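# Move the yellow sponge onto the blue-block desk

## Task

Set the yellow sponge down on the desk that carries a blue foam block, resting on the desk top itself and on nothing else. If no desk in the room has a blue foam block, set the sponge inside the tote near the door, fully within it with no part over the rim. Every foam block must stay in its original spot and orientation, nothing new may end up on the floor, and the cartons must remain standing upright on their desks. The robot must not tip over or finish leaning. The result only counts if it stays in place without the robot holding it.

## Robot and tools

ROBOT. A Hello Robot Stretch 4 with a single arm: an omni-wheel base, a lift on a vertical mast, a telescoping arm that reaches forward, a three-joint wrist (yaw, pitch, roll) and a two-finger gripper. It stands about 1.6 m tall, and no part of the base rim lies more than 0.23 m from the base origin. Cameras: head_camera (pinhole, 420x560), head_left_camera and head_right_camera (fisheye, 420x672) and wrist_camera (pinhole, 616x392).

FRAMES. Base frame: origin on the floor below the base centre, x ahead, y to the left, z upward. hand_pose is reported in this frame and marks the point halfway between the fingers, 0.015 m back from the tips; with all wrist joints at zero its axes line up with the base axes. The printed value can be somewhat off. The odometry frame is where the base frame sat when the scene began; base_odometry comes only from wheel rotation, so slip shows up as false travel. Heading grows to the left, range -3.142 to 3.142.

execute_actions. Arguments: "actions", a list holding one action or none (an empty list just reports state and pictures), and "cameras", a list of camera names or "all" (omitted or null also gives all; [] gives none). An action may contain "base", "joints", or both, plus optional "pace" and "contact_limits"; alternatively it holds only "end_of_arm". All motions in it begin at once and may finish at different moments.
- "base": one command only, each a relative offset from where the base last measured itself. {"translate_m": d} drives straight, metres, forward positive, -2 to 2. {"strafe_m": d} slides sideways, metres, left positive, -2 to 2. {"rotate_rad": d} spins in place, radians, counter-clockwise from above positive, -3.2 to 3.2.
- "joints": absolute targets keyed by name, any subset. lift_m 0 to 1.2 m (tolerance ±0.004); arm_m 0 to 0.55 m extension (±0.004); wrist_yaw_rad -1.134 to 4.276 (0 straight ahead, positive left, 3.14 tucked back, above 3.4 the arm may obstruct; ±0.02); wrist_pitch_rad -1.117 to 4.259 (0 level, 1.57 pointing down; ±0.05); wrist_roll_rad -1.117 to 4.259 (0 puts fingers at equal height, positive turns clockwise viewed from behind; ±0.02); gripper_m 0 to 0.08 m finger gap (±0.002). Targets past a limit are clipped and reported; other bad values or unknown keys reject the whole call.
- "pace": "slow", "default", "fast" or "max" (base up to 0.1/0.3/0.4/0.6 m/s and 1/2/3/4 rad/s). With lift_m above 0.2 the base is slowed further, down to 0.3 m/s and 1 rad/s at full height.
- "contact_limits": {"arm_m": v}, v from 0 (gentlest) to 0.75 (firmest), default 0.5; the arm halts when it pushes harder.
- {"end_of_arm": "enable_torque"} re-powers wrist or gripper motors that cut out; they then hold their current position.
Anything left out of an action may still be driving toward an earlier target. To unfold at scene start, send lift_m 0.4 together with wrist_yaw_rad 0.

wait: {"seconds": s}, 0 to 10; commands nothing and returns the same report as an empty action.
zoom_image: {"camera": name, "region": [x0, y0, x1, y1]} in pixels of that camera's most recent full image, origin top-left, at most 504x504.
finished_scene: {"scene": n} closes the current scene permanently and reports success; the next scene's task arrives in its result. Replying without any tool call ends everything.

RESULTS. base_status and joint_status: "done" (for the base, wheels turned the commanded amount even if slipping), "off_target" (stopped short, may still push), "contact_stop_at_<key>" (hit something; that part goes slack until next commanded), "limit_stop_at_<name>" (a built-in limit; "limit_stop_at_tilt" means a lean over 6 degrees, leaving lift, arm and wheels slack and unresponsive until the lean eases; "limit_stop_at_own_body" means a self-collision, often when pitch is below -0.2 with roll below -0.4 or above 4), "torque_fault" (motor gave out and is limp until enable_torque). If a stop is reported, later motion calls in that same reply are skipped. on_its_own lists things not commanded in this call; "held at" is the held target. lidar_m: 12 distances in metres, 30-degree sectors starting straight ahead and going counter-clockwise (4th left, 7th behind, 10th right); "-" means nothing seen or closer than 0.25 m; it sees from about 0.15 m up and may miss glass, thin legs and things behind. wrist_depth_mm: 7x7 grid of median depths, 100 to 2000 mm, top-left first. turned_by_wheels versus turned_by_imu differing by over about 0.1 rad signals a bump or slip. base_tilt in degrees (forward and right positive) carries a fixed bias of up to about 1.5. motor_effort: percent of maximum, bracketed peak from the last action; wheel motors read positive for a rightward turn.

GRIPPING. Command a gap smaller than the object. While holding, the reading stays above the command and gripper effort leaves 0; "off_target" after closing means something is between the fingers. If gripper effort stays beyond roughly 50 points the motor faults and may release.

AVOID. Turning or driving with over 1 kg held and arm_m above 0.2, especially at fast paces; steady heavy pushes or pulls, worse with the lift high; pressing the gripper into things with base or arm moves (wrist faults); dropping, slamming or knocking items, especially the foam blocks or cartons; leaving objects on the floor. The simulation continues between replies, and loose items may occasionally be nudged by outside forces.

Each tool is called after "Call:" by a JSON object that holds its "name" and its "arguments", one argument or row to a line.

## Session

Call:
{"name": "execute_actions", "arguments": {
  "actions": []
}}

Scene clock: 0.00 s.
base_odometry: x=+0.000 y=+0.000 heading=+0.000 (m, m, rad; odometry frame)
turned_by_wheels: +0.000 (rad since the last result)
turned_by_imu: +0.000 (rad since the last result)
base_tilt: forward=+0.1 right=-0.2 (deg)
lidar_m: 1.25 1.38 1.31 1.28 1.38 1.36 1.34 1.47 1.85 1.81 1.22 0.97
base_status: not commanded
joint_positions: lift_m=+0.211 arm_m=+0.002 wrist_yaw_rad=+3.044 wrist_pitch_rad=+0.019 wrist_roll_rad=+0.003 gripper_m=+0.040
joint_status: not commanded
motor_effort: lift_m=+20 arm_m=-1 wrist_yaw_rad=-2 wrist_pitch_rad=-10 wrist_roll_rad=+0 gripper_m=+2 wheel_0=-1 wheel_1=-1 wheel_2=+1 (%)
hand_pose: x=-0.0301 y=+0.1078 z=+0.3848 quat_wxyz=(+0.049, -0.009, +0.002, +0.999) (m; base frame)
wrist_depth_mm: - 139 - - - - - / - 139 1618 1661 - - - / 109 138 1983 - - - - / 133 155 - - - - - / - - - - - - - / 1397 1499 1537 1576 1661 1661 1708 / 991 - 132 1025 106 1118 1098
pictures: head_camera, head_left_camera, head_right_camera, wrist_camera
Images, in order (width x height): head_camera 420x560, head_left_camera 420x672, head_right_camera 420x672, wrist_camera 616x392.

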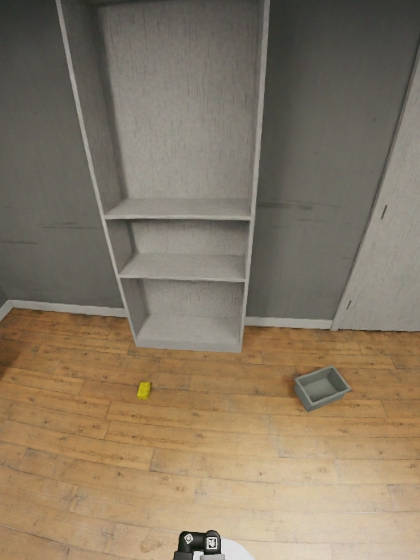

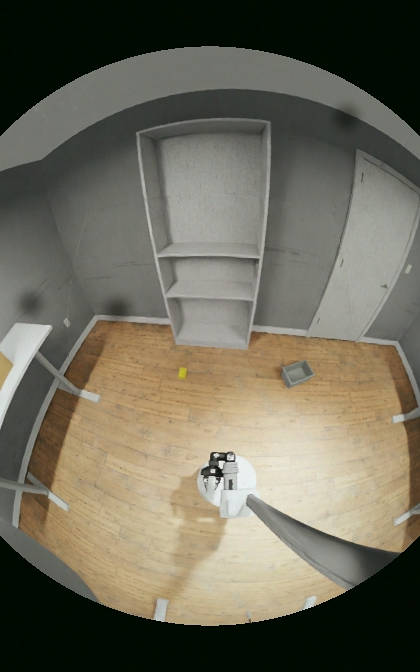

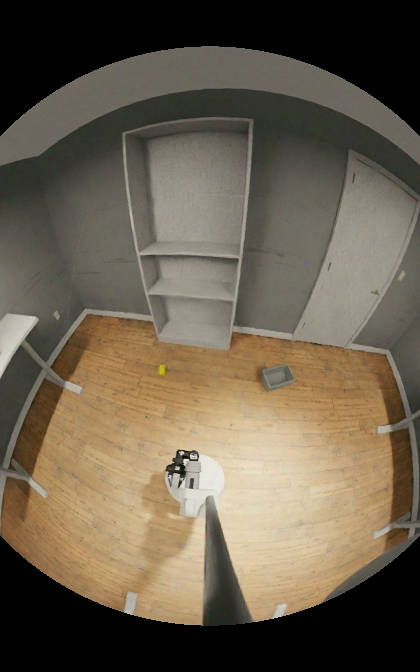

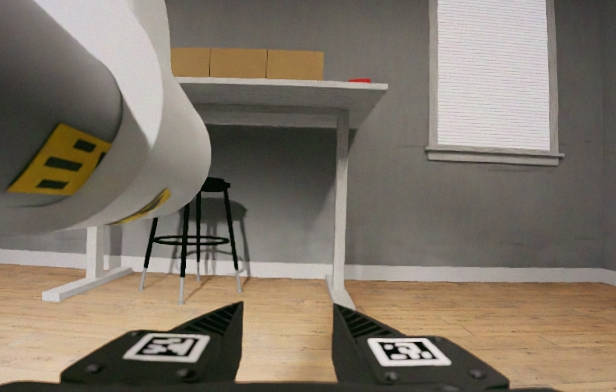

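Call:
{"name": "execute_actions", "arguments": {
  "actions": [
    {"base":{"strafe_m":0.52},"joints":{"lift_m":0.4,"wrist_yaw_rad":0,"gripper_m":0.08},"pace":"fast"}
  ],
  "cameras": []
}}

Call:
{"name": "execute_actions", "arguments": {
  "actions": [
    {"base":{"translate_m":0.2},"joints":{"arm_m":0.48,"wrist_pitch_rad":1.57},"pace":"fast"}
  ],
  "cameras": ["wrist_camera"]
}}

Scene clock: 7.83 s.
base_odometry: x=+0.000 y=+0.520 heading=+0.000 (m, m, rad; odometry frame)
turned_by_wheels: +0.000 (rad since the last result)
turned_by_imu: +0.002 (rad since the last result)
base_tilt: forward=+0.0 right=-0.2 (deg)
lidar_m: 1.33 0.98 0.78 0.74 0.82 2.06 1.38 1.38 2.35 2.34 1.33 1.36
base_status: done
joint_positions: lift_m=+0.400 arm_m=+0.002 wrist_yaw_rad=+0.000 wrist_pitch_rad=+0.019 wrist_roll_rad=+0.003 gripper_m=+0.080
joint_status: all done
motor_effort: lift_m=+24(28) arm_m=-1(1) wrist_yaw_rad=-2(7) wrist_pitch_rad=-10(8) wrist_roll_rad=+1(1) gripper_m=+2(3) wheel_0=+2(9) wheel_1=-2(14) wheel_2=+0(1) (%)
hand_pose: x=+0.3856 y=-0.0874 z=+0.5739 quat_wxyz=(+1.000, +0.002, +0.009, +0.000) (m; base frame)
wrist_depth_mm: 1576 1499 1499 1464 1397 1397 1397 / 1576 1537 1499 1397 1366 1205 1397 / 1537 1537 1499 1397 1397 1366 1397 / 1576 1537 1499 1397 1397 1336 1366 / 1537 1537 1499 1397 1397 1366 1397 / 1576 1537 1464 1430 1397 1366 1397 / - - 1308 1255 135 - 1366
pictures: none
No camera images: the call's "cameras" was empty. Leave "cameras" out to get every camera's image.

Scene clock: 9.90 s.
base_odometry: x=+0.200 y=+0.520 heading=+0.000 (m, m, rad; odometry frame)
turned_by_wheels: +0.000 (rad since the last result)
turned_by_imu: +0.000 (rad since the last result)
base_tilt: forward=+0.1 right=-0.2 (deg)
lidar_m: 1.13 1.58 0.76 0.72 0.80 1.20 1.81 1.61 2.42 2.36 1.24 1.14
base_status: done
joint_positions: lift_m=+0.400 arm_m=+0.479 wrist_yaw_rad=+0.000 wrist_pitch_rad=+1.570 wrist_roll_rad=+0.003 gripper_m=+0.080
joint_status: all done
motor_effort: lift_m=+24(24) arm_m=+4(4) wrist_yaw_rad=-3(0) wrist_pitch_rad=-1(7) wrist_roll_rad=+0(1) gripper_m=+2(0) wheel_0=+1(5) wheel_1=+4(13) wheel_2=+0(13) (%)
hand_pose: x=+0.6504 y=-0.0874 z=+0.3652 quat_wxyz=(+0.707, +0.001, +0.707, -0.001) (m; base frame)
wrist_depth_mm: 508 512 521 525 535 539 549 / 504 512 521 525 530 535 544 / 504 508 512 480 530 535 539 / 500 504 512 521 525 530 539 / 500 504 508 512 521 525 535 / 496 496 504 512 517 525 530 / - - 504 512 135 - -
pictures: wrist_camera
Images, in order (width x height): wrist_camera 616x392.

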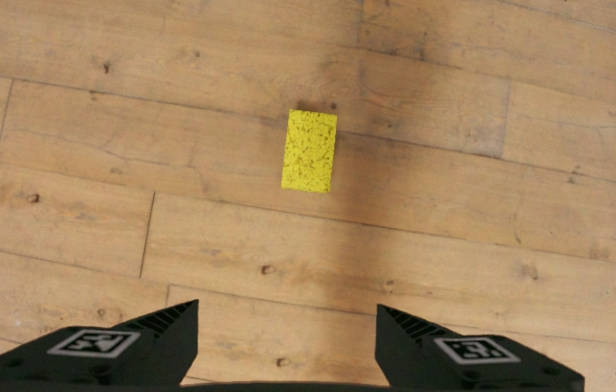

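Call:
{"name": "execute_actions", "arguments": {
  "actions": [
    {"base":{"strafe_m":-0.024},"joints":{"arm_m":0.55,"wrist_roll_rad":0.1,"lift_m":0.25}}
  ],
  "cameras": []
}}

Call:
{"name": "execute_actions", "arguments": {
  "actions": [
    {"base":{"translate_m":0.05},"joints":{"lift_m":0.13}}
  ],
  "cameras": ["wrist_camera"]
}}

Scene clock: 18.00 s.
base_odometry: x=+0.200 y=+0.496 heading=+0.000 (m, m, rad; odometry frame)
turned_by_wheels: +0.000 (rad since the last result)
turned_by_imu: +0.001 (rad since the last result)
base_tilt: forward=+0.0 right=-0.2 (deg)
lidar_m: 1.12 1.56 0.77 0.73 0.83 2.28 1.85 1.62 2.39 2.34 1.23 1.16
base_status: done
joint_positions: lift_m=+0.250 arm_m=+0.549 wrist_yaw_rad=+0.000 wrist_pitch_rad=+1.570 wrist_roll_rad=+0.100 gripper_m=+0.080
joint_status: all done
motor_effort: lift_m=+15(23) arm_m=+4(4) wrist_yaw_rad=-2(2) wrist_pitch_rad=-3(3) wrist_roll_rad=+3(1) gripper_m=+0(1) wheel_0=-2(12) wheel_1=-4(10) wheel_2=+0(1) (%)
hand_pose: x=+0.7203 y=-0.0874 z=+0.2160 quat_wxyz=(+0.706, +0.035, +0.706, -0.035) (m; base frame)
wrist_depth_mm: 362 364 368 373 377 382 387 / 357 362 368 370 375 379 387 / 357 359 366 368 375 377 382 / 353 357 362 322 370 375 379 / 353 355 359 364 370 373 377 / 351 353 357 364 366 370 375 / - - 357 359 135 - -
pictures: none
No camera images: the call's "cameras" was empty. Leave "cameras" out to get every camera's image.

Scene clock: 19.53 s.
base_odometry: x=+0.250 y=+0.496 heading=+0.000 (m, m, rad; odometry frame)
turned_by_wheels: +0.000 (rad since the last result)
turned_by_imu: +0.000 (rad since the last result)
base_tilt: forward=+0.1 right=-0.1 (deg)
lidar_m: 1.07 1.50 0.75 0.75 0.80 1.24 1.87 1.67 2.39 2.34 1.21 1.11
base_status: done
joint_positions: lift_m=+0.130 arm_m=+0.549 wrist_yaw_rad=+0.000 wrist_pitch_rad=+1.570 wrist_roll_rad=+0.100 gripper_m=+0.080
joint_status: all done
motor_effort: lift_m=+15(15) arm_m=+4(4) wrist_yaw_rad=-2(3) wrist_pitch_rad=-1(2) wrist_roll_rad=+1(2) gripper_m=-1(2) wheel_0=+1(7) wheel_1=+3(10) wheel_2=-2(11) (%)
hand_pose: x=+0.7203 y=-0.0874 z=+0.0959 quat_wxyz=(+0.706, +0.035, +0.706, -0.035) (m; base frame)
wrist_depth_mm: 241 244 247 249 252 255 258 / 239 242 245 248 251 255 257 / 238 241 244 247 250 253 255 / 237 238 242 246 248 252 254 / 236 239 239 199 247 250 251 / 234 236 197 198 245 249 250 / - - 196 197 135 - -
pictures: wrist_camera
Images, in order (width x height): wrist_camera 616x392.

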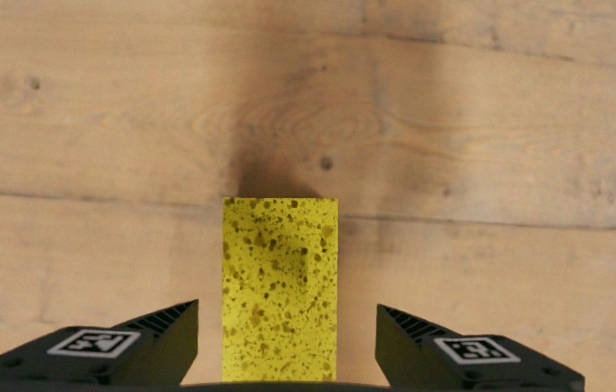

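Call:
{"name": "execute_actions", "arguments": {
  "actions": [
    {"base":{"strafe_m":0.007}}
  ],
  "cameras": []
}}

Call:
{"name": "execute_actions", "arguments": {
  "actions": [
    {"joints":{"lift_m":0.062},"pace":"slow"}
  ],
  "cameras": []
}}

Call:
{"name": "execute_actions", "arguments": {
  "actions": [
    {"joints":{"gripper_m":0.04}}
  ],
  "cameras": []
}}

Call:
{"name": "execute_actions", "arguments": {
  "actions": [
    {"joints":{"lift_m":1.2,"wrist_roll_rad":0,"arm_m":0.0},"pace":"fast"}
  ],
  "cameras": []
}}

Call:
{"name": "execute_actions", "arguments": {
  "actions": [
    {"base":{"rotate_rad":1.45}}
  ],
  "cameras": ["head_left_camera","head_camera"]
}}

Scene clock: 31.50 s.
base_odometry: x=+0.250 y=+0.503 heading=+0.000 (m, m, rad; odometry frame)
turned_by_wheels: +0.000 (rad since the last result)
turned_by_imu: +0.001 (rad since the last result)
base_tilt: forward=+0.0 right=-0.2 (deg)
lidar_m: 1.08 1.51 0.75 0.73 0.81 1.24 1.91 1.67 2.40 2.36 1.23 1.11
base_status: done
joint_positions: lift_m=+0.130 arm_m=+0.549 wrist_yaw_rad=+0.000 wrist_pitch_rad=+1.570 wrist_roll_rad=+0.100 gripper_m=+0.080
joint_status: not commanded
motor_effort: lift_m=+15(15) arm_m=+4(4) wrist_yaw_rad=-2(2) wrist_pitch_rad=+0(2) wrist_roll_rad=+0(1) gripper_m=+1(2) wheel_0=+0(8) wheel_1=+3(12) wheel_2=+0(1) (%)
hand_pose: x=+0.7203 y=-0.0874 z=+0.0959 quat_wxyz=(+0.706, +0.035, +0.706, -0.035) (m; base frame)
wrist_depth_mm: 241 243 247 249 253 256 258 / 240 242 245 249 251 255 256 / 238 241 244 247 250 253 255 / 237 239 242 245 248 252 254 / 236 238 240 199 247 250 252 / 235 236 238 198 245 248 252 / - - 217 197 135 - -
pictures: none
No camera images: the call's "cameras" was empty. Leave "cameras" out to get every camera's image.

Scene clock: 32.93 s.
base_odometry: x=+0.250 y=+0.503 heading=+0.000 (m, m, rad; odometry frame)
turned_by_wheels: +0.000 (rad since the last result)
turned_by_imu: +0.000 (rad since the last result)
base_tilt: forward=+0.0 right=-0.2 (deg)
lidar_m: 1.08 1.50 0.77 0.73 0.80 1.23 1.89 1.69 2.41 2.37 1.21 1.09
base_status: not commanded
joint_positions: lift_m=+0.062 arm_m=+0.549 wrist_yaw_rad=+0.000 wrist_pitch_rad=+1.570 wrist_roll_rad=+0.100 gripper_m=+0.080
joint_status: all done
motor_effort: lift_m=+15(16) arm_m=+4(4) wrist_yaw_rad=-1(2) wrist_pitch_rad=+0(2) wrist_roll_rad=+2(1) gripper_m=+1(2) wheel_0=+0(0) wheel_1=+3(3) wheel_2=+0(0) (%)
hand_pose: x=+0.7203 y=-0.0874 z=+0.0280 quat_wxyz=(+0.706, +0.035, +0.706, -0.035) (m; base frame)
wrist_depth_mm: 174 176 178 180 182 185 - / 173 175 177 179 181 183 186 / 172 174 176 178 180 182 184 / 170 173 174 132 179 181 182 / 170 172 131 131 178 180 181 / 169 170 130 130 153 179 181 / - - 129 130 131 - -
pictures: none
No camera images: the call's "cameras" was empty. Leave "cameras" out to get every camera's image.

Scene clock: 33.93 s.
base_odometry: x=+0.250 y=+0.503 heading=+0.000 (m, m, rad; odometry frame)
turned_by_wheels: +0.000 (rad since the last result)
turned_by_imu: +0.000 (rad since the last result)
base_tilt: forward=+0.0 right=-0.2 (deg)
lidar_m: 1.07 1.52 0.76 0.74 0.81 1.26 1.87 1.66 2.42 2.36 1.21 1.11
base_status: not commanded
joint_positions: lift_m=+0.062 arm_m=+0.549 wrist_yaw_rad=+0.000 wrist_pitch_rad=+1.570 wrist_roll_rad=+0.100 gripper_m=+0.059
joint_status: gripper_m off_target (ended at +0.059, target +0.040)
on_its_own: gripper_m is held at +0.054, not at your +0.040, by its contact guard: the fingers met something
motor_effort: lift_m=+14(15) arm_m=+4(4) wrist_yaw_rad=-1(1) wrist_pitch_rad=-3(4) wrist_roll_rad=+2(1) gripper_m=-37(39) wheel_0=+0(0) wheel_1=+3(3) wheel_2=+0(0) (%)
hand_pose: x=+0.7203 y=-0.0874 z=+0.0280 quat_wxyz=(+0.706, +0.035, +0.706, -0.035) (m; base frame)
wrist_depth_mm: 174 175 178 180 182 185 - / 173 175 177 179 181 183 185 / 172 174 176 178 180 182 184 / 171 173 174 132 179 182 183 / 170 172 130 131 178 180 182 / 169 171 129 130 177 179 181 / - - 128 129 115 179 -
pictures: none
No camera images: the call's "cameras" was empty. Leave "cameras" out to get every camera's image.

Scene clock: 37.87 s.
base_odometry: x=+0.250 y=+0.503 heading=+0.000 (m, m, rad; odometry frame)
turned_by_wheels: +0.000 (rad since the last result)
turned_by_imu: +0.001 (rad since the last result)
base_tilt: forward=+0.0 right=-0.2 (deg)
lidar_m: 1.08 1.55 0.76 0.74 0.82 1.21 1.86 1.67 2.40 2.35 1.22 1.09
base_status: not commanded
joint_positions: lift_m=+1.199 arm_m=+0.003 wrist_yaw_rad=+0.000 wrist_pitch_rad=+1.570 wrist_roll_rad=+0.000 gripper_m=+0.059
joint_status: all done
joint sent to its limit — the command would take arm_m past its lower limit, so that joint was sent only as far as its limit.
on_its_own: gripper_m is held at +0.054, not at your +0.040, by its contact guard: the fingers met something
motor_effort: lift_m=+24(27) arm_m=-4(6) wrist_yaw_rad=+0(4) wrist_pitch_rad=-2(2) wrist_roll_rad=-3(1) gripper_m=-37(38) wheel_0=+0(0) wheel_1=+3(3) wheel_2=+0(0) (%)
hand_pose: x=+0.1737 y=-0.0874 z=+1.1650 quat_wxyz=(+0.707, +0.000, +0.707, +0.000) (m; base frame)
wrist_depth_mm: 1336 1336 1336 1366 1366 1366 1397 / 1308 1336 1336 1366 1366 1366 1430 / 1308 1336 1336 1366 1397 1397 1397 / 1281 1308 1308 132 1336 1366 1366 / 1281 1308 130 131 1366 1366 1397 / 1281 1308 129 130 1336 1366 1397 / - - 128 130 115 1366 1366
pictures: none
No camera images: the call's "cameras" was empty. Leave "cameras" out to get every camera's image.

Scene clock: 40.60 s.
base_odometry: x=+0.250 y=+0.503 heading=+1.449 (m, m, rad; odometry frame)
turned_by_wheels: +1.449 (rad since the last result)
turned_by_imu: +1.475 (rad since the last result)
base_tilt: forward=+0.0 right=-0.1 (deg)
lidar_m: 0.74 0.78 1.04 1.55 1.59 2.54 3.20 1.24 1.14 1.07 1.45 0.78
base_status: done
joint_positions: lift_m=+1.199 arm_m=+0.003 wrist_yaw_rad=+0.000 wrist_pitch_rad=+1.570 wrist_roll_rad=+0.000 gripper_m=+0.059
joint_status: not commanded
on_its_own: gripper_m is held at +0.054, not at your +0.040, by its contact guard: the fingers met something
motor_effort: lift_m=+25(25) arm_m=-4(4) wrist_yaw_rad=-2(1) wrist_pitch_rad=-5(1) wrist_roll_rad=+0(1) gripper_m=-37(36) wheel_0=-4(5) wheel_1=-6(10) wheel_2=-4(10) (%)
hand_pose: x=+0.1737 y=-0.0874 z=+1.1650 quat_wxyz=(+0.707, +0.000, +0.707, +0.000) (m; base frame)
wrist_depth_mm: 1281 1336 1336 1366 1397 1397 1430 / 1308 1336 1336 1366 1366 1430 1397 / 1308 1336 1336 1336 1397 1366 1397 / 1281 1308 1336 132 1366 1366 1430 / 1308 1308 130 131 1336 1366 1397 / 1281 1308 129 130 1336 1366 1336 / - - 128 130 115 1366 1308
pictures: head_camera, head_left_camera
Images, in order (width x height): head_camera 420x560, head_left_camera 420x672.

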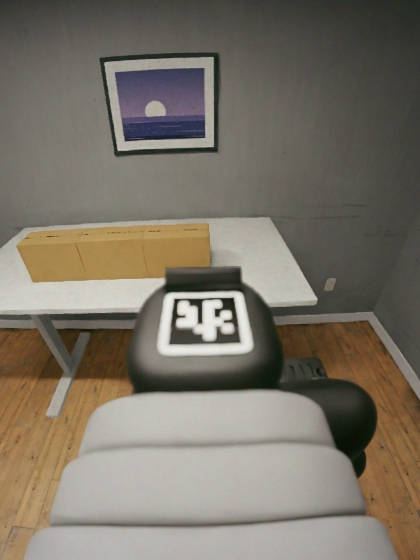

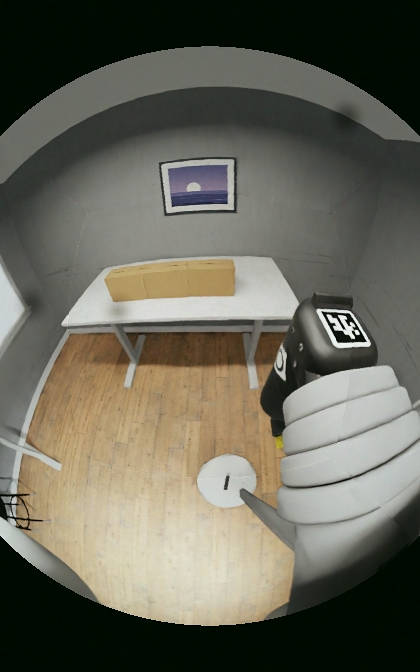

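Look left along behind cartons from a bit to the right.

Call:
{"name": "execute_actions", "arguments": {
  "actions": [
    {"base":{"strafe_m":-0.25},"joints":{"wrist_yaw_rad":1.57,"wrist_pitch_rad":1.0,"arm_m":0.5},"pace":"fast"}
  ],
  "cameras": []
}}

Call:
{"name": "execute_actions", "arguments": {
  "actions": [
    {"base":{"translate_m":0.33},"pace":"fast"}
  ],
  "cameras": ["wrist_camera"]
}}

Scene clock: 47.70 s.
base_odometry: x=+0.498 y=+0.473 heading=+1.449 (m, m, rad; odometry frame)
turned_by_wheels: +0.000 (rad since the last result)
turned_by_imu: +0.001 (rad since the last result)
base_tilt: forward=+0.0 right=-0.2 (deg)
lidar_m: 0.74 0.79 1.06 1.76 1.85 2.55 3.21 1.09 0.88 0.83 1.19 1.59
base_status: done
joint_positions: lift_m=+1.200 arm_m=+0.499 wrist_yaw_rad=+1.570 wrist_pitch_rad=+1.002 wrist_roll_rad=+0.000 gripper_m=+0.059
joint_status: all done
on_its_own: gripper_m is held at +0.054, not at your +0.040, by its contact guard: the fingers met something
motor_effort: lift_m=+23(24) arm_m=+4(4) wrist_yaw_rad=-2(5) wrist_pitch_rad=-4(10) wrist_roll_rad=+0(1) gripper_m=-37(37) wheel_0=+0(10) wheel_1=-3(13) wheel_2=+0(2) (%)
hand_pose: x=+0.7577 y=+0.1145 z=+1.1986 quat_wxyz=(+0.621, -0.339, +0.340, +0.620) (m; base frame)
wrist_depth_mm: - - - 768 707 436 798 / - - - 668 615 392 382 / 1808 1863 1863 585 554 359 327 / 1618 1618 1618 132 496 357 289 / 1430 1464 130 131 445 370 330 / 1336 1336 129 130 407 413 415 / - - 128 130 115 392 389
pictures: none
No camera images: the call's "cameras" was empty. Leave "cameras" out to get every camera's image.

Scene clock: 50.27 s.
base_odometry: x=+0.538 y=+0.800 heading=+1.449 (m, m, rad; odometry frame)
turned_by_wheels: +0.000 (rad since the last result)
turned_by_imu: -0.001 (rad since the last result)
base_tilt: forward=+0.1 right=-0.2 (deg)
lidar_m: 0.41 0.45 0.60 1.85 1.84 3.04 3.58 1.22 0.88 0.83 1.19 0.46
base_status: done
joint_positions: lift_m=+1.200 arm_m=+0.499 wrist_yaw_rad=+1.570 wrist_pitch_rad=+1.002 wrist_roll_rad=+0.000 gripper_m=+0.059
joint_status: not commanded
on_its_own: gripper_m is held at +0.054, not at your +0.040, by its contact guard: the fingers met something
motor_effort: lift_m=+23(23) arm_m=+4(4) wrist_yaw_rad=-1(1) wrist_pitch_rad=-5(6) wrist_roll_rad=+0(2) gripper_m=-36(36) wheel_0=+2(5) wheel_1=+2(6) wheel_2=+0(12) (%)
hand_pose: x=+0.7577 y=+0.1145 z=+1.1986 quat_wxyz=(+0.621, -0.339, +0.340, +0.620) (m; base frame)
wrist_depth_mm: - - 389 707 723 788 683 / - 603 342 621 654 668 654 / 1808 306 301 554 569 580 597 / 1537 276 273 132 504 517 521 / 430 418 130 131 445 459 469 / 389 394 129 130 407 421 421 / - - 128 130 115 392 392
pictures: wrist_camera
Images, in order (width x height): wrist_camera 616x392.

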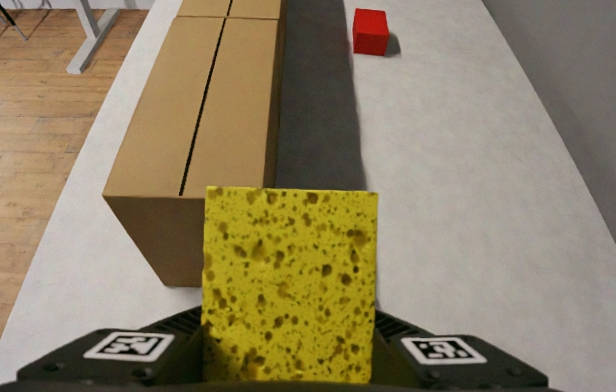

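Call:
{"name": "execute_actions", "arguments": {
  "actions": [
    {"joints":{"wrist_pitch_rad":0.7}}
  ],
  "cameras": ["wrist_camera"]
}}

Call:
{"name": "execute_actions", "arguments": {
  "actions": [
    {"joints":{"wrist_pitch_rad":1.35}}
  ],
  "cameras": ["wrist_camera"]
}}

Call:
{"name": "execute_actions", "arguments": {
  "actions": [
    {"base":{"translate_m":-0.5},"joints":{"arm_m":0.1,"wrist_pitch_rad":1.0},"pace":"fast"}
  ],
  "cameras": []
}}

Call:
{"name": "execute_actions", "arguments": {
  "actions": [
    {"base":{"rotate_rad":1.55}}
  ],
  "cameras": ["head_left_camera","head_camera"]
}}

Scene clock: 59.60 s.
base_odometry: x=+0.538 y=+0.800 heading=+1.449 (m, m, rad; odometry frame)
turned_by_wheels: +0.000 (rad since the last result)
turned_by_imu: +0.001 (rad since the last result)
base_tilt: forward=+0.0 right=-0.2 (deg)
lidar_m: 0.40 0.42 0.62 1.84 1.84 3.02 3.60 1.21 0.85 0.84 1.19 0.43
base_status: not commanded
joint_positions: lift_m=+1.200 arm_m=+0.499 wrist_yaw_rad=+1.570 wrist_pitch_rad=+0.703 wrist_roll_rad=+0.000 gripper_m=+0.059
joint_status: all done
on_its_own: gripper_m is held at +0.054, not at your +0.040, by its contact guard: the fingers met something
motor_effort: lift_m=+23(24) arm_m=+4(4) wrist_yaw_rad=-2(0) wrist_pitch_rad=-10(12) wrist_roll_rad=+0(0) gripper_m=-37(40) wheel_0=+2(2) wheel_1=+2(2) wheel_2=+0(0) (%)
hand_pose: x=+0.7577 y=+0.1622 z=+1.2403 quat_wxyz=(+0.664, -0.243, +0.244, +0.664) (m; base frame)
wrist_depth_mm: - - - - 1921 960 683 / - - 759 1098 1229 960 683 / - - 496 842 891 878 661 / - 707 379 132 715 750 654 / 1808 525 130 131 580 609 615 / 1464 282 129 130 500 521 521 / - - 128 130 115 462 462
pictures: wrist_camera
Images, in order (width x height): wrist_camera 616x392.

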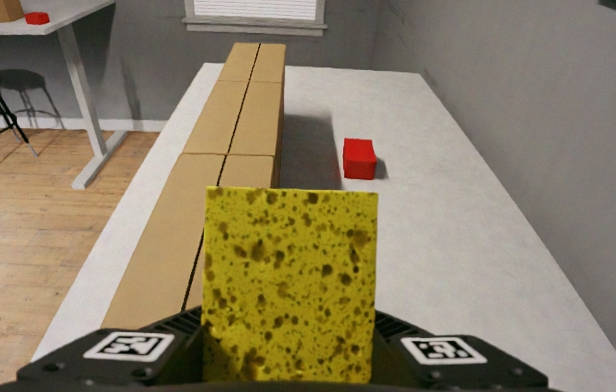

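Scene clock: 60.53 s.
base_odometry: x=+0.538 y=+0.800 heading=+1.449 (m, m, rad; odometry frame)
turned_by_wheels: +0.000 (rad since the last result)
turned_by_imu: +0.000 (rad since the last result)
base_tilt: forward=+0.1 right=-0.2 (deg)
lidar_m: 0.41 0.44 0.61 1.85 1.85 3.03 3.61 1.23 0.85 0.83 1.19 0.46
base_status: not commanded
joint_positions: lift_m=+1.200 arm_m=+0.499 wrist_yaw_rad=+1.570 wrist_pitch_rad=+1.351 wrist_roll_rad=+0.000 gripper_m=+0.059
joint_status: all done
on_its_own: gripper_m is held at +0.054, not at your +0.040, by its contact guard: the fingers met something
motor_effort: lift_m=+23(23) arm_m=+4(4) wrist_yaw_rad=+0(2) wrist_pitch_rad=-4(5) wrist_roll_rad=-1(0) gripper_m=-37(38) wheel_0=+2(2) wheel_1=+2(2) wheel_2=+0(0) (%)
hand_pose: x=+0.7576 y=+0.0464 z=+1.1702 quat_wxyz=(+0.552, -0.442, +0.442, +0.552) (m; base frame)
wrist_depth_mm: 439 236 238 449 459 462 473 / 413 334 296 427 433 442 452 / 394 397 399 410 413 424 430 / 377 382 382 132 399 404 407 / 362 366 130 131 379 387 389 / 349 355 129 130 364 373 375 / - - 128 130 115 362 362
pictures: wrist_camera
Images, in order (width x height): wrist_camera 616x392.

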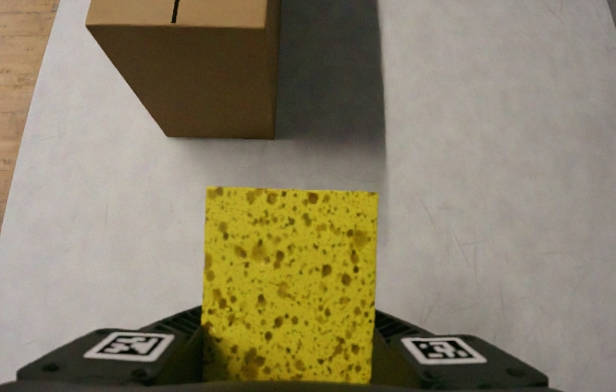

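Scene clock: 63.67 s.
base_odometry: x=+0.477 y=+0.304 heading=+1.449 (m, m, rad; odometry frame)
turned_by_wheels: +0.000 (rad since the last result)
turned_by_imu: +0.003 (rad since the last result)
base_tilt: forward=+0.1 right=-0.2 (deg)
lidar_m: 0.91 0.35 1.33 1.77 1.84 2.35 3.03 0.94 0.89 0.82 0.86 1.66
base_status: done
joint_positions: lift_m=+1.200 arm_m=+0.101 wrist_yaw_rad=+1.570 wrist_pitch_rad=+1.002 wrist_roll_rad=+0.000 gripper_m=+0.059
joint_status: all done
on_its_own: gripper_m is held at +0.054, not at your +0.040, by its contact guard: the fingers met something
motor_effort: lift_m=+24(24) arm_m=-4(6) wrist_yaw_rad=-1(0) wrist_pitch_rad=-7(10) wrist_roll_rad=-1(2) gripper_m=-39(38) wheel_0=-2(6) wheel_1=-5(7) wheel_2=+1(14) (%)
hand_pose: x=+0.3591 y=+0.1145 z=+1.1986 quat_wxyz=(+0.620, -0.339, +0.340, +0.620) (m; base frame)
wrist_depth_mm: - - - - - - 842 / - - - - - - 1366 / 1808 1863 1863 1921 1983 1921 1863 / 1618 1618 1576 132 1708 1756 1756 / 1430 1499 130 131 1537 1618 1576 / 1308 1336 129 130 1366 1430 1430 / - - 128 130 115 1336 1308
pictures: none
No camera images: the call's "cameras" was empty. Leave "cameras" out to get every camera's image.

Scene clock: 66.50 s.
base_odometry: x=+0.477 y=+0.304 heading=+2.998 (m, m, rad; odometry frame)
turned_by_wheels: +1.549 (rad since the last result)
turned_by_imu: +1.577 (rad since the last result)
base_tilt: forward=+0.0 right=-0.2 (deg)
lidar_m: 1.77 0.36 2.28 2.19 0.94 0.88 0.83 0.89 1.60 0.92 0.96 1.32
base_status: done
joint_positions: lift_m=+1.200 arm_m=+0.101 wrist_yaw_rad=+1.570 wrist_pitch_rad=+1.002 wrist_roll_rad=+0.000 gripper_m=+0.059
joint_status: not commanded
on_its_own: gripper_m is held at +0.054, not at your +0.040, by its contact guard: the fingers met something
motor_effort: lift_m=+23(24) arm_m=-4(4) wrist_yaw_rad=-1(2) wrist_pitch_rad=-7(8) wrist_roll_rad=+0(1) gripper_m=-36(36) wheel_0=-3(7) wheel_1=-6(7) wheel_2=-5(9) (%)
hand_pose: x=+0.3592 y=+0.1145 z=+1.1986 quat_wxyz=(+0.620, -0.339, +0.340, +0.620) (m; base frame)
wrist_depth_mm: - - - - - - - / - - - - - - - / 1863 1808 1863 1863 1983 1983 - / 1618 1661 1618 132 1708 1808 1808 / 1430 1464 130 131 1537 1576 1576 / 1308 1336 129 130 1397 1430 1464 / - - 128 129 115 1308 1336
pictures: head_camera, head_left_camera
Images, in order (width x height): head_camera 420x560, head_left_camera 420x672.

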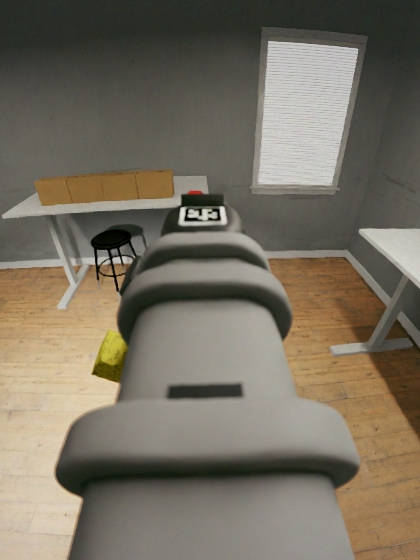

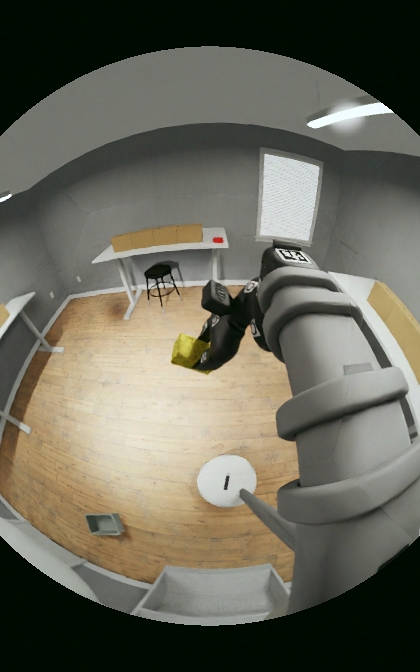

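Call:
{"name": "execute_actions", "arguments": {
  "actions": [
    {"base":{"translate_m":1.35},"joints":{"arm_m":0.5},"pace":"fast"}
  ],
  "cameras": ["wrist_camera"]
}}

Call:
{"name": "execute_actions", "arguments": {
  "actions": [
    {"joints":{"wrist_pitch_rad":0.65}}
  ],
  "cameras": ["wrist_camera","head_camera"]
}}

Scene clock: 77.63 s.
base_odometry: x=-0.859 y=+0.497 heading=+2.998 (m, m, rad; odometry frame)
turned_by_wheels: +0.000 (rad since the last result)
turned_by_imu: -0.004 (rad since the last result)
base_tilt: forward=+0.1 right=-0.2 (deg)
lidar_m: 0.40 0.44 0.61 2.18 2.31 2.04 2.21 1.33 0.92 0.88 1.74 1.28
base_status: done
joint_positions: lift_m=+1.200 arm_m=+0.499 wrist_yaw_rad=+1.570 wrist_pitch_rad=+1.002 wrist_roll_rad=+0.000 gripper_m=+0.059
joint_status: all done
on_its_own: gripper_m is held at +0.054, not at your +0.040, by its contact guard: the fingers met something
motor_effort: lift_m=+24(24) arm_m=+4(6) wrist_yaw_rad=-2(1) wrist_pitch_rad=-6(8) wrist_roll_rad=+2(1) gripper_m=-35(38) wheel_0=+1(2) wheel_1=+3(10) wheel_2=+0(14) (%)
hand_pose: x=+0.7577 y=+0.1145 z=+1.1986 quat_wxyz=(+0.621, -0.339, +0.340, +0.620) (m; base frame)
wrist_depth_mm: - - 399 732 750 768 661 / - 345 351 634 647 668 647 / 1808 297 315 559 569 580 591 / 462 271 267 132 504 517 521 / 430 327 130 131 445 462 466 / 387 394 129 130 404 421 424 / - - 128 129 115 389 392
pictures: wrist_camera
Images, in order (width x height): wrist_camera 616x392.

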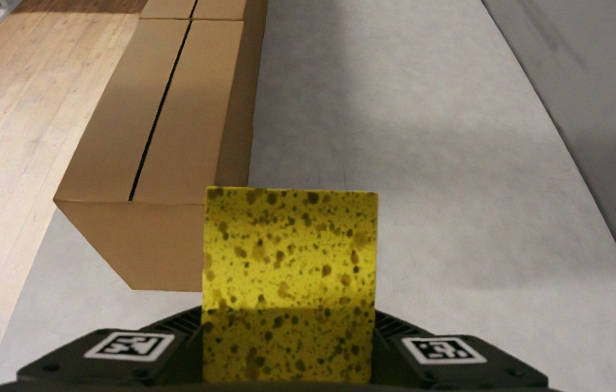

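Scene clock: 78.40 s.
base_odometry: x=-0.859 y=+0.497 heading=+2.998 (m, m, rad; odometry frame)
turned_by_wheels: +0.000 (rad since the last result)
turned_by_imu: +0.000 (rad since the last result)
base_tilt: forward=+0.1 right=-0.1 (deg)
lidar_m: 0.41 0.44 0.60 2.17 2.29 2.06 2.21 1.32 0.94 0.87 1.73 1.27
base_status: not commanded
joint_positions: lift_m=+1.200 arm_m=+0.499 wrist_yaw_rad=+1.570 wrist_pitch_rad=+0.653 wrist_roll_rad=+0.000 gripper_m=+0.059
joint_status: all done
on_its_own: gripper_m is held at +0.054, not at your +0.040, by its contact guard: the fingers met something
motor_effort: lift_m=+23(24) arm_m=+4(4) wrist_yaw_rad=-3(1) wrist_pitch_rad=-8(13) wrist_roll_rad=-1(2) gripper_m=-38(37) wheel_0=+1(1) wheel_1=+3(3) wheel_2=+0(1) (%)
hand_pose: x=+0.7577 y=+0.1689 z=+1.2486 quat_wxyz=(+0.670, -0.227, +0.227, +0.669) (m; base frame)
wrist_depth_mm: - - - - 1708 917 654 / - - 831 1336 1397 917 661 / - - 554 976 1008 917 640 / - - 410 132 788 798 640 / 1921 351 130 131 621 647 634 / 1576 296 129 130 521 539 544 / - - 128 129 115 480 480
pictures: head_camera, wrist_camera
Images, in order (width x height): head_camera 420x560, wrist_camera 616x392.

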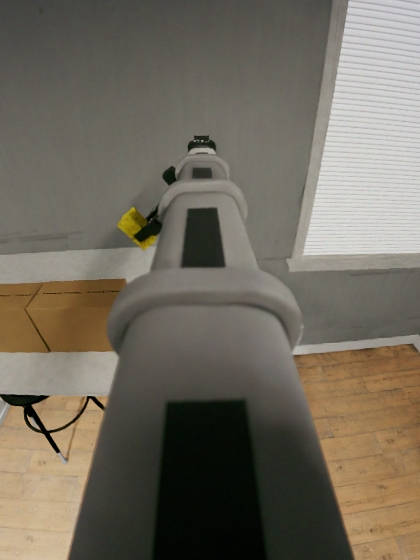

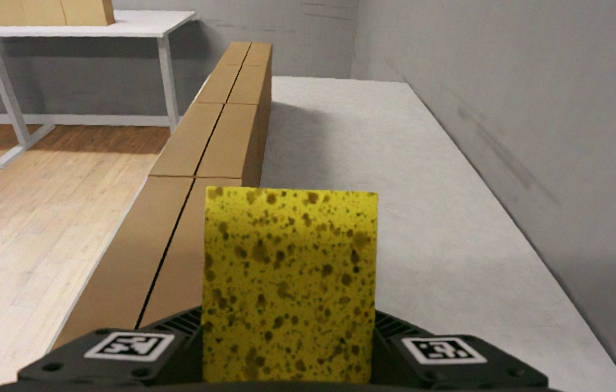

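Call:
{"name": "execute_actions", "arguments": {
  "actions": [
    {"joints":{"wrist_pitch_rad":1.35}}
  ],
  "cameras": ["wrist_camera"]
}}

Call:
{"name": "execute_actions", "arguments": {
  "actions": [
    {"base":{"translate_m":-0.25},"joints":{"arm_m":0.1,"wrist_pitch_rad":1.0},"pace":"fast"}
  ],
  "cameras": []
}}

Call:
{"name": "execute_actions", "arguments": {
  "actions": [
    {"base":{"rotate_rad":1.55}}
  ],
  "cameras": ["head_left_camera","head_camera"]
}}

Scene clock: 85.60 s.
base_odometry: x=-0.859 y=+0.497 heading=+2.998 (m, m, rad; odometry frame)
turned_by_wheels: +0.000 (rad since the last result)
turned_by_imu: +0.001 (rad since the last result)
base_tilt: forward=+0.1 right=-0.2 (deg)
lidar_m: 0.42 0.45 0.59 2.19 2.29 2.04 2.21 1.33 0.92 0.86 1.74 1.26
base_status: not commanded
joint_positions: lift_m=+1.200 arm_m=+0.499 wrist_yaw_rad=+1.570 wrist_pitch_rad=+1.351 wrist_roll_rad=+0.000 gripper_m=+0.059
joint_status: all done
on_its_own: gripper_m is held at +0.054, not at your +0.040, by its contact guard: the fingers met something
motor_effort: lift_m=+23(24) arm_m=+4(4) wrist_yaw_rad=-1(2) wrist_pitch_rad=+0(8) wrist_roll_rad=+1(0) gripper_m=-39(36) wheel_0=+1(1) wheel_1=+3(3) wheel_2=+1(0) (%)
hand_pose: x=+0.7576 y=+0.0464 z=+1.1702 quat_wxyz=(+0.552, -0.442, +0.442, +0.552) (m; base frame)
wrist_depth_mm: 230 231 265 445 455 466 469 / 410 286 322 430 436 442 452 / 394 394 397 410 415 424 430 / 377 384 384 132 397 402 407 / 355 368 130 131 379 387 392 / 307 347 129 130 366 373 375 / - - 128 129 115 362 364
pictures: wrist_camera
Images, in order (width x height): wrist_camera 616x392.

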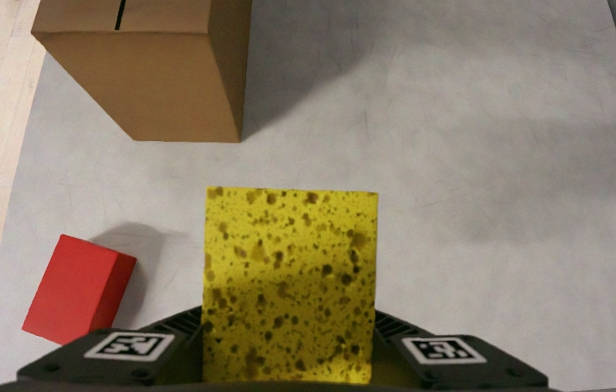

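Scene clock: 87.87 s.
base_odometry: x=-0.612 y=+0.461 heading=+2.998 (m, m, rad; odometry frame)
turned_by_wheels: +0.000 (rad since the last result)
turned_by_imu: +0.001 (rad since the last result)
base_tilt: forward=+0.0 right=-0.2 (deg)
lidar_m: 0.67 0.35 0.97 2.19 2.29 1.76 1.96 1.34 0.93 0.87 0.92 1.53
base_status: done
joint_positions: lift_m=+1.200 arm_m=+0.101 wrist_yaw_rad=+1.570 wrist_pitch_rad=+1.002 wrist_roll_rad=+0.000 gripper_m=+0.059
joint_status: all done
on_its_own: gripper_m is held at +0.054, not at your +0.040, by its contact guard: the fingers met something
motor_effort: lift_m=+24(23) arm_m=-4(5) wrist_yaw_rad=-3(1) wrist_pitch_rad=-7(11) wrist_roll_rad=-2(2) gripper_m=-37(35) wheel_0=-1(9) wheel_1=-3(10) wheel_2=+1(14) (%)
hand_pose: x=+0.3591 y=+0.1145 z=+1.1986 quat_wxyz=(+0.620, -0.339, +0.340, +0.620) (m; base frame)
wrist_depth_mm: - - - - - 778 640 / - - - - - 707 634 / 1808 1808 1863 1921 1921 1138 591 / 1618 1618 1618 132 1708 1618 525 / 1464 1499 130 131 1499 1576 477 / 1336 1366 129 130 1397 1430 1397 / - - 128 130 115 1308 1308
pictures: none
No camera images: the call's "cameras" was empty. Leave "cameras" out to get every camera's image.

Scene clock: 90.70 s.
base_odometry: x=-0.612 y=+0.461 heading=-1.736 (m, m, rad; odometry frame)
turned_by_wheels: +1.549 (rad since the last result)
turned_by_imu: +1.578 (rad since the last result)
base_tilt: forward=+0.1 right=-0.2 (deg)
lidar_m: 2.19 0.35 1.77 1.93 1.38 0.92 0.87 1.76 1.51 0.67 0.71 0.96
base_status: done
joint_positions: lift_m=+1.200 arm_m=+0.101 wrist_yaw_rad=+1.570 wrist_pitch_rad=+1.002 wrist_roll_rad=+0.000 gripper_m=+0.059
joint_status: not commanded
on_its_own: gripper_m is held at +0.054, not at your +0.040, by its contact guard: the fingers met something
motor_effort: lift_m=+24(23) arm_m=-4(4) wrist_yaw_rad=+0(1) wrist_pitch_rad=-4(6) wrist_roll_rad=+0(1) gripper_m=-37(38) wheel_0=-3(7) wheel_1=-5(7) wheel_2=-5(6) (%)
hand_pose: x=+0.3591 y=+0.1145 z=+1.1986 quat_wxyz=(+0.620, -0.339, +0.340, +0.620) (m; base frame)
wrist_depth_mm: - - - - - - - / - - - - - - - / 1808 1808 1863 1921 1921 1983 - / 1618 1661 1661 132 1708 1756 1756 / 1430 1499 130 131 1537 1576 1576 / 1336 1366 129 130 1397 1430 1430 / - - 128 129 115 1336 1336
pictures: head_camera, head_left_camera
Images, in order (width x height): head_camera 420x560, head_left_camera 420x672.

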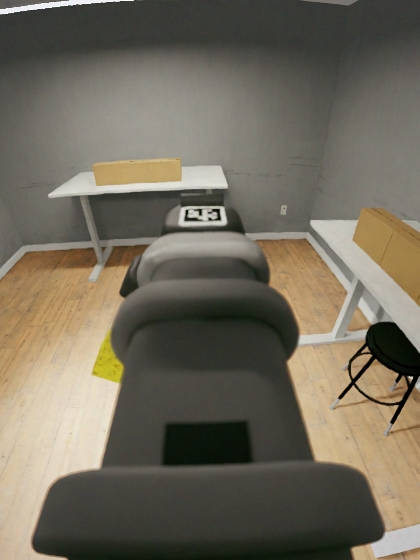

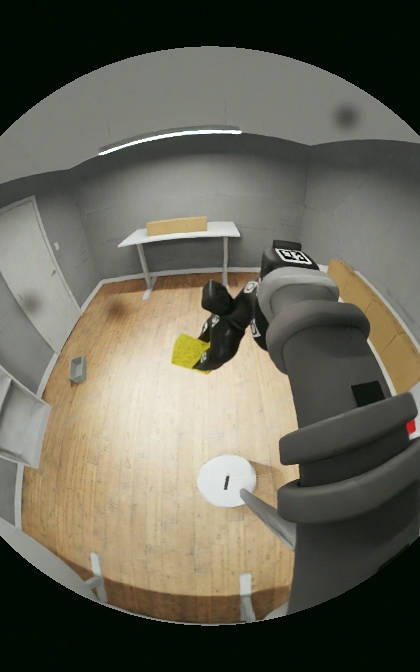

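Call:
{"name": "execute_actions", "arguments": {
  "actions": [
    {"base":{"translate_m":1.76},"joints":{"arm_m":0.5},"pace":"fast"}
  ],
  "cameras": ["wrist_camera"]
}}

Call:
{"name": "execute_actions", "arguments": {
  "actions": [
    {"joints":{"wrist_pitch_rad":0.65}}
  ],
  "cameras": ["wrist_camera"]
}}

Call:
{"name": "execute_actions", "arguments": {
  "actions": [
    {"joints":{"wrist_pitch_rad":1.57}}
  ],
  "cameras": ["wrist_camera","head_camera"]
}}

Scene clock: 104.27 s.
base_odometry: x=-0.901 y=-1.275 heading=-1.736 (m, m, rad; odometry frame)
turned_by_wheels: +0.000 (rad since the last result)
turned_by_imu: -0.006 (rad since the last result)
base_tilt: forward=+0.1 right=-0.2 (deg)
lidar_m: 0.41 0.45 0.58 2.26 1.80 2.77 3.59 0.94 0.64 0.94 1.41 0.44
base_status: done
joint_positions: lift_m=+1.200 arm_m=+0.499 wrist_yaw_rad=+1.570 wrist_pitch_rad=+1.002 wrist_roll_rad=+0.000 gripper_m=+0.059
joint_status: all done
on_its_own: gripper_m is held at +0.054, not at your +0.040, by its contact guard: the fingers met something
motor_effort: lift_m=+23(23) arm_m=+4(5) wrist_yaw_rad=-3(3) wrist_pitch_rad=-6(7) wrist_roll_rad=+1(1) gripper_m=-39(37) wheel_0=+3(6) wheel_1=+4(8) wheel_2=-1(12) (%)
hand_pose: x=+0.7577 y=+0.1145 z=+1.1986 quat_wxyz=(+0.620, -0.339, +0.340, +0.620) (m; base frame)
wrist_depth_mm: - - 392 699 750 788 691 / - 357 343 627 647 668 676 / 1808 298 303 554 569 580 615 / 1576 265 263 132 504 512 521 / 424 264 130 131 445 462 466 / 389 370 129 130 407 421 421 / - - 128 129 116 392 392
pictures: wrist_camera
Images, in order (width x height): wrist_camera 616x392.

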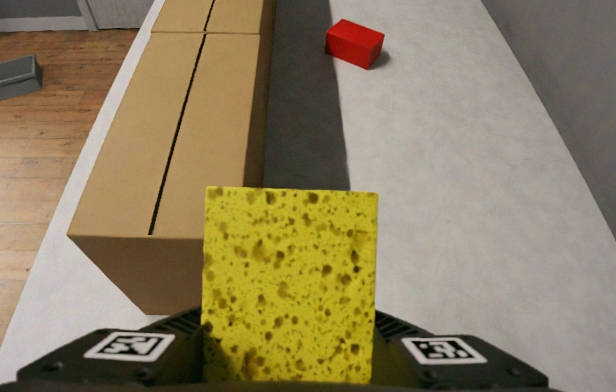

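Scene clock: 105.03 s.
base_odometry: x=-0.901 y=-1.275 heading=-1.736 (m, m, rad; odometry frame)
turned_by_wheels: +0.000 (rad since the last result)
turned_by_imu: +0.000 (rad since the last result)
base_tilt: forward=+0.0 right=-0.2 (deg)
lidar_m: 0.42 0.43 0.57 2.27 1.82 2.78 3.61 0.94 0.69 0.94 1.41 0.46
base_status: not commanded
joint_positions: lift_m=+1.200 arm_m=+0.499 wrist_yaw_rad=+1.570 wrist_pitch_rad=+0.653 wrist_roll_rad=+0.000 gripper_m=+0.059
joint_status: all done
on_its_own: gripper_m is held at +0.054, not at your +0.040, by its contact guard: the fingers met something
motor_effort: lift_m=+23(24) arm_m=+4(4) wrist_yaw_rad=+0(2) wrist_pitch_rad=-10(12) wrist_roll_rad=-1(0) gripper_m=-37(37) wheel_0=+2(3) wheel_1=+4(4) wheel_2=-2(2) (%)
hand_pose: x=+0.7577 y=+0.1689 z=+1.2486 quat_wxyz=(+0.670, -0.227, +0.227, +0.669) (m; base frame)
wrist_depth_mm: - - - - 1708 946 683 / - - 1229 - 1397 946 691 / - - 554 960 1008 946 676 / - - 413 132 778 798 676 / 1921 377 130 131 621 647 634 / 1618 297 129 130 521 544 549 / - - 128 129 115 480 480
pictures: wrist_camera
Images, in order (width x height): wrist_camera 616x392.

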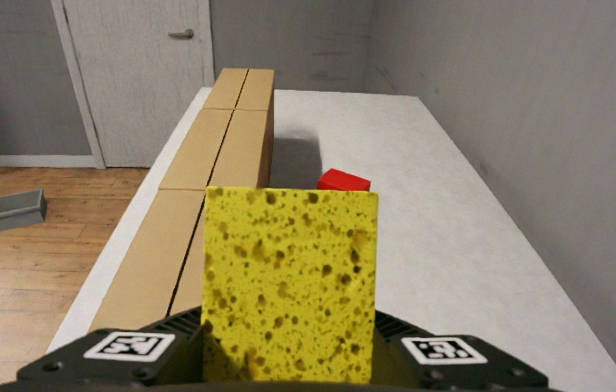

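Scene clock: 106.13 s.
base_odometry: x=-0.901 y=-1.275 heading=-1.736 (m, m, rad; odometry frame)
turned_by_wheels: +0.000 (rad since the last result)
turned_by_imu: +0.000 (rad since the last result)
base_tilt: forward=+0.1 right=-0.2 (deg)
lidar_m: 0.41 0.43 0.60 2.26 1.80 2.77 3.57 0.94 0.67 0.95 1.42 0.45
base_status: not commanded
joint_positions: lift_m=+1.200 arm_m=+0.499 wrist_yaw_rad=+1.570 wrist_pitch_rad=+1.570 wrist_roll_rad=+0.000 gripper_m=+0.059
joint_status: all done
on_its_own: gripper_m is held at +0.054, not at your +0.040, by its contact guard: the fingers met something
motor_effort: lift_m=+23(23) arm_m=+4(4) wrist_yaw_rad=-2(2) wrist_pitch_rad=-2(4) wrist_roll_rad=-1(2) gripper_m=-37(38) wheel_0=+3(3) wheel_1=+4(4) wheel_2=-2(2) (%)
hand_pose: x=+0.7576 y=+0.0001 z=+1.1651 quat_wxyz=(+0.500, -0.500, +0.500, +0.500) (m; base frame)
wrist_depth_mm: 359 301 303 373 375 382 387 / 359 362 366 373 375 379 384 / 357 362 364 368 373 377 382 / 351 357 359 132 370 375 379 / 351 355 130 131 368 373 375 / 349 353 129 130 364 368 373 / - - 128 130 115 368 370
pictures: head_camera, wrist_camera
Images, in order (width x height): head_camera 420x560, wrist_camera 616x392.

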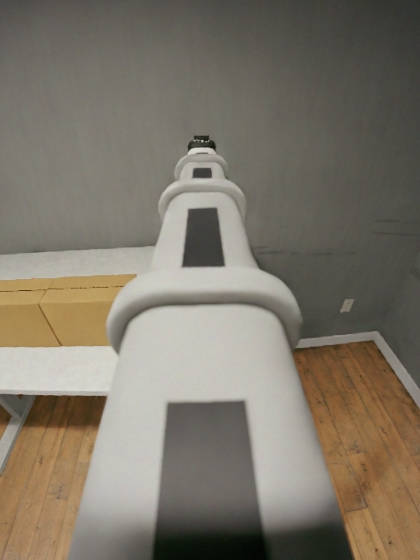

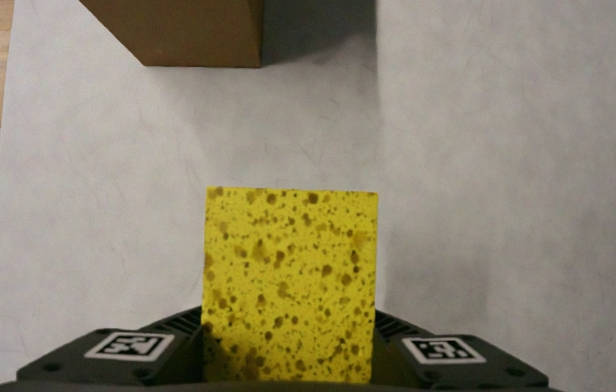

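Small gap in coverage; check, then leave.

Call:
{"name": "execute_actions", "arguments": {
  "actions": [
    {"joints":{"wrist_pitch_rad":1.3}}
  ],
  "cameras": ["wrist_camera"]
}}

Call:
{"name": "execute_actions", "arguments": {
  "actions": [
    {"base":{"translate_m":-0.75},"joints":{"arm_m":0.1,"wrist_pitch_rad":1.57,"wrist_yaw_rad":0},"pace":"fast"}
  ],
  "cameras": []
}}

Call:
{"name": "execute_actions", "arguments": {
  "actions": [
    {"base":{"rotate_rad":1.55},"joints":{"lift_m":0.5},"pace":"fast"}
  ],
  "cameras": ["head_camera"]
}}

Scene clock: 115.67 s.
base_odometry: x=-0.901 y=-1.275 heading=-1.736 (m, m, rad; odometry frame)
turned_by_wheels: +0.000 (rad since the last result)
turned_by_imu: +0.001 (rad since the last result)
base_tilt: forward=+0.1 right=-0.2 (deg)
lidar_m: 0.42 0.45 0.61 2.28 1.84 2.77 3.58 0.94 0.67 0.95 1.44 0.45
base_status: not commanded
joint_positions: lift_m=+1.200 arm_m=+0.499 wrist_yaw_rad=+1.570 wrist_pitch_rad=+1.301 wrist_roll_rad=+0.000 gripper_m=+0.059
joint_status: all done
on_its_own: gripper_m is held at +0.054, not at your +0.040, by its contact guard: the fingers met something
motor_effort: lift_m=+24(23) arm_m=+4(4) wrist_yaw_rad=-2(2) wrist_pitch_rad=-6(7) wrist_roll_rad=+1(2) gripper_m=-36(37) wheel_0=+3(3) wheel_1=+4(4) wheel_2=-1(2) (%)
hand_pose: x=+0.7577 y=+0.0565 z=+1.1728 quat_wxyz=(+0.563, -0.428, +0.429, +0.562) (m; base frame)
wrist_depth_mm: 1576 240 245 469 480 488 500 / 421 231 236 445 452 462 473 / 407 286 286 424 430 436 445 / 387 389 355 132 407 415 418 / 368 373 130 131 387 394 399 / 351 357 129 131 366 375 379 / - - 128 129 115 362 364
pictures: wrist_camera
Images, in order (width x height): wrist_camera 616x392.

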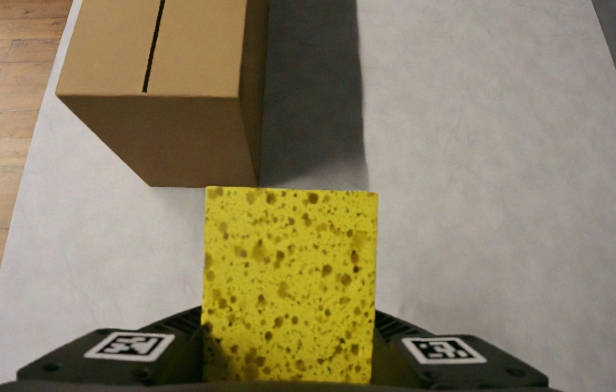

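Scene clock: 119.63 s.
base_odometry: x=-0.778 y=-0.535 heading=-1.736 (m, m, rad; odometry frame)
turned_by_wheels: +0.000 (rad since the last result)
turned_by_imu: +0.004 (rad since the last result)
base_tilt: forward=+0.0 right=-0.3 (deg)
lidar_m: 1.15 1.24 1.65 1.57 2.05 2.07 2.74 0.99 0.67 0.63 0.65 1.95
base_status: done
joint_positions: lift_m=+1.200 arm_m=+0.101 wrist_yaw_rad=+0.000 wrist_pitch_rad=+1.570 wrist_roll_rad=+0.000 gripper_m=+0.059
joint_status: all done
on_its_own: gripper_m is held at +0.054, not at your +0.040, by its contact guard: the fingers met something
motor_effort: lift_m=+23(24) arm_m=-4(6) wrist_yaw_rad=-4(7) wrist_pitch_rad=-2(4) wrist_roll_rad=+1(1) gripper_m=-38(38) wheel_0=-2(8) wheel_1=-3(9) wheel_2=+2(12) (%)
hand_pose: x=+0.2717 y=-0.0874 z=+1.1651 quat_wxyz=(+0.707, +0.000, +0.707, +0.000) (m; base frame)
wrist_depth_mm: 1336 1336 1366 1366 1397 1430 1430 / 1308 1308 1336 1366 1366 1397 1430 / 1308 1308 1336 1366 1366 1366 1397 / 1281 1336 1308 132 1366 1366 1397 / 1281 1281 130 131 1366 1366 1366 / 1281 1281 129 130 1336 1366 1397 / - - 128 129 115 1366 1397
pictures: none
No camera images: the call's "cameras" was empty. Leave "cameras" out to get every camera's image.

Scene clock: 122.47 s.
base_odometry: x=-0.778 y=-0.535 heading=-0.187 (m, m, rad; odometry frame)
turned_by_wheels: +1.549 (rad since the last result)
turned_by_imu: +1.577 (rad since the last result)
base_tilt: forward=+0.0 right=-0.2 (deg)
lidar_m: 1.56 2.07 2.04 1.88 0.97 0.68 0.62 0.66 1.93 1.17 1.22 1.65
base_status: done
joint_positions: lift_m=+0.500 arm_m=+0.101 wrist_yaw_rad=+0.000 wrist_pitch_rad=+1.570 wrist_roll_rad=+0.000 gripper_m=+0.059
joint_status: all done
on_its_own: gripper_m is held at +0.054, not at your +0.040, by its contact guard: the fingers met something
motor_effort: lift_m=+15(22) arm_m=-4(4) wrist_yaw_rad=-2(0) wrist_pitch_rad=-3(3) wrist_roll_rad=+0(0) gripper_m=-38(39) wheel_0=-3(2) wheel_1=-6(8) wheel_2=-4(11) (%)
hand_pose: x=+0.2718 y=-0.0874 z=+0.4659 quat_wxyz=(+0.707, +0.000, +0.707, +0.000) (m; base frame)
wrist_depth_mm: 609 621 627 634 640 654 654 / 609 615 621 634 634 647 654 / 603 609 621 627 634 647 654 / 597 609 609 132 627 634 647 / 597 603 130 131 627 627 640 / 591 603 129 130 621 627 640 / - - 128 129 115 634 640
pictures: head_camera
Images, in order (width x height): head_camera 420x560.

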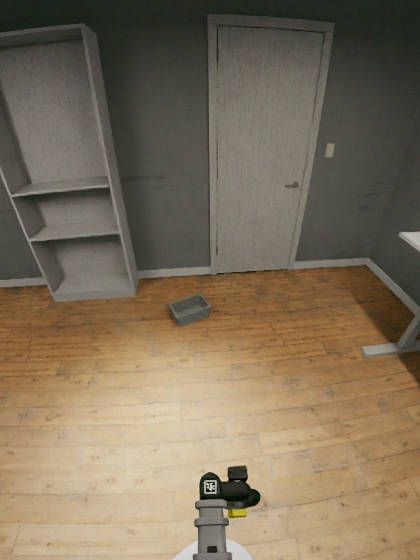

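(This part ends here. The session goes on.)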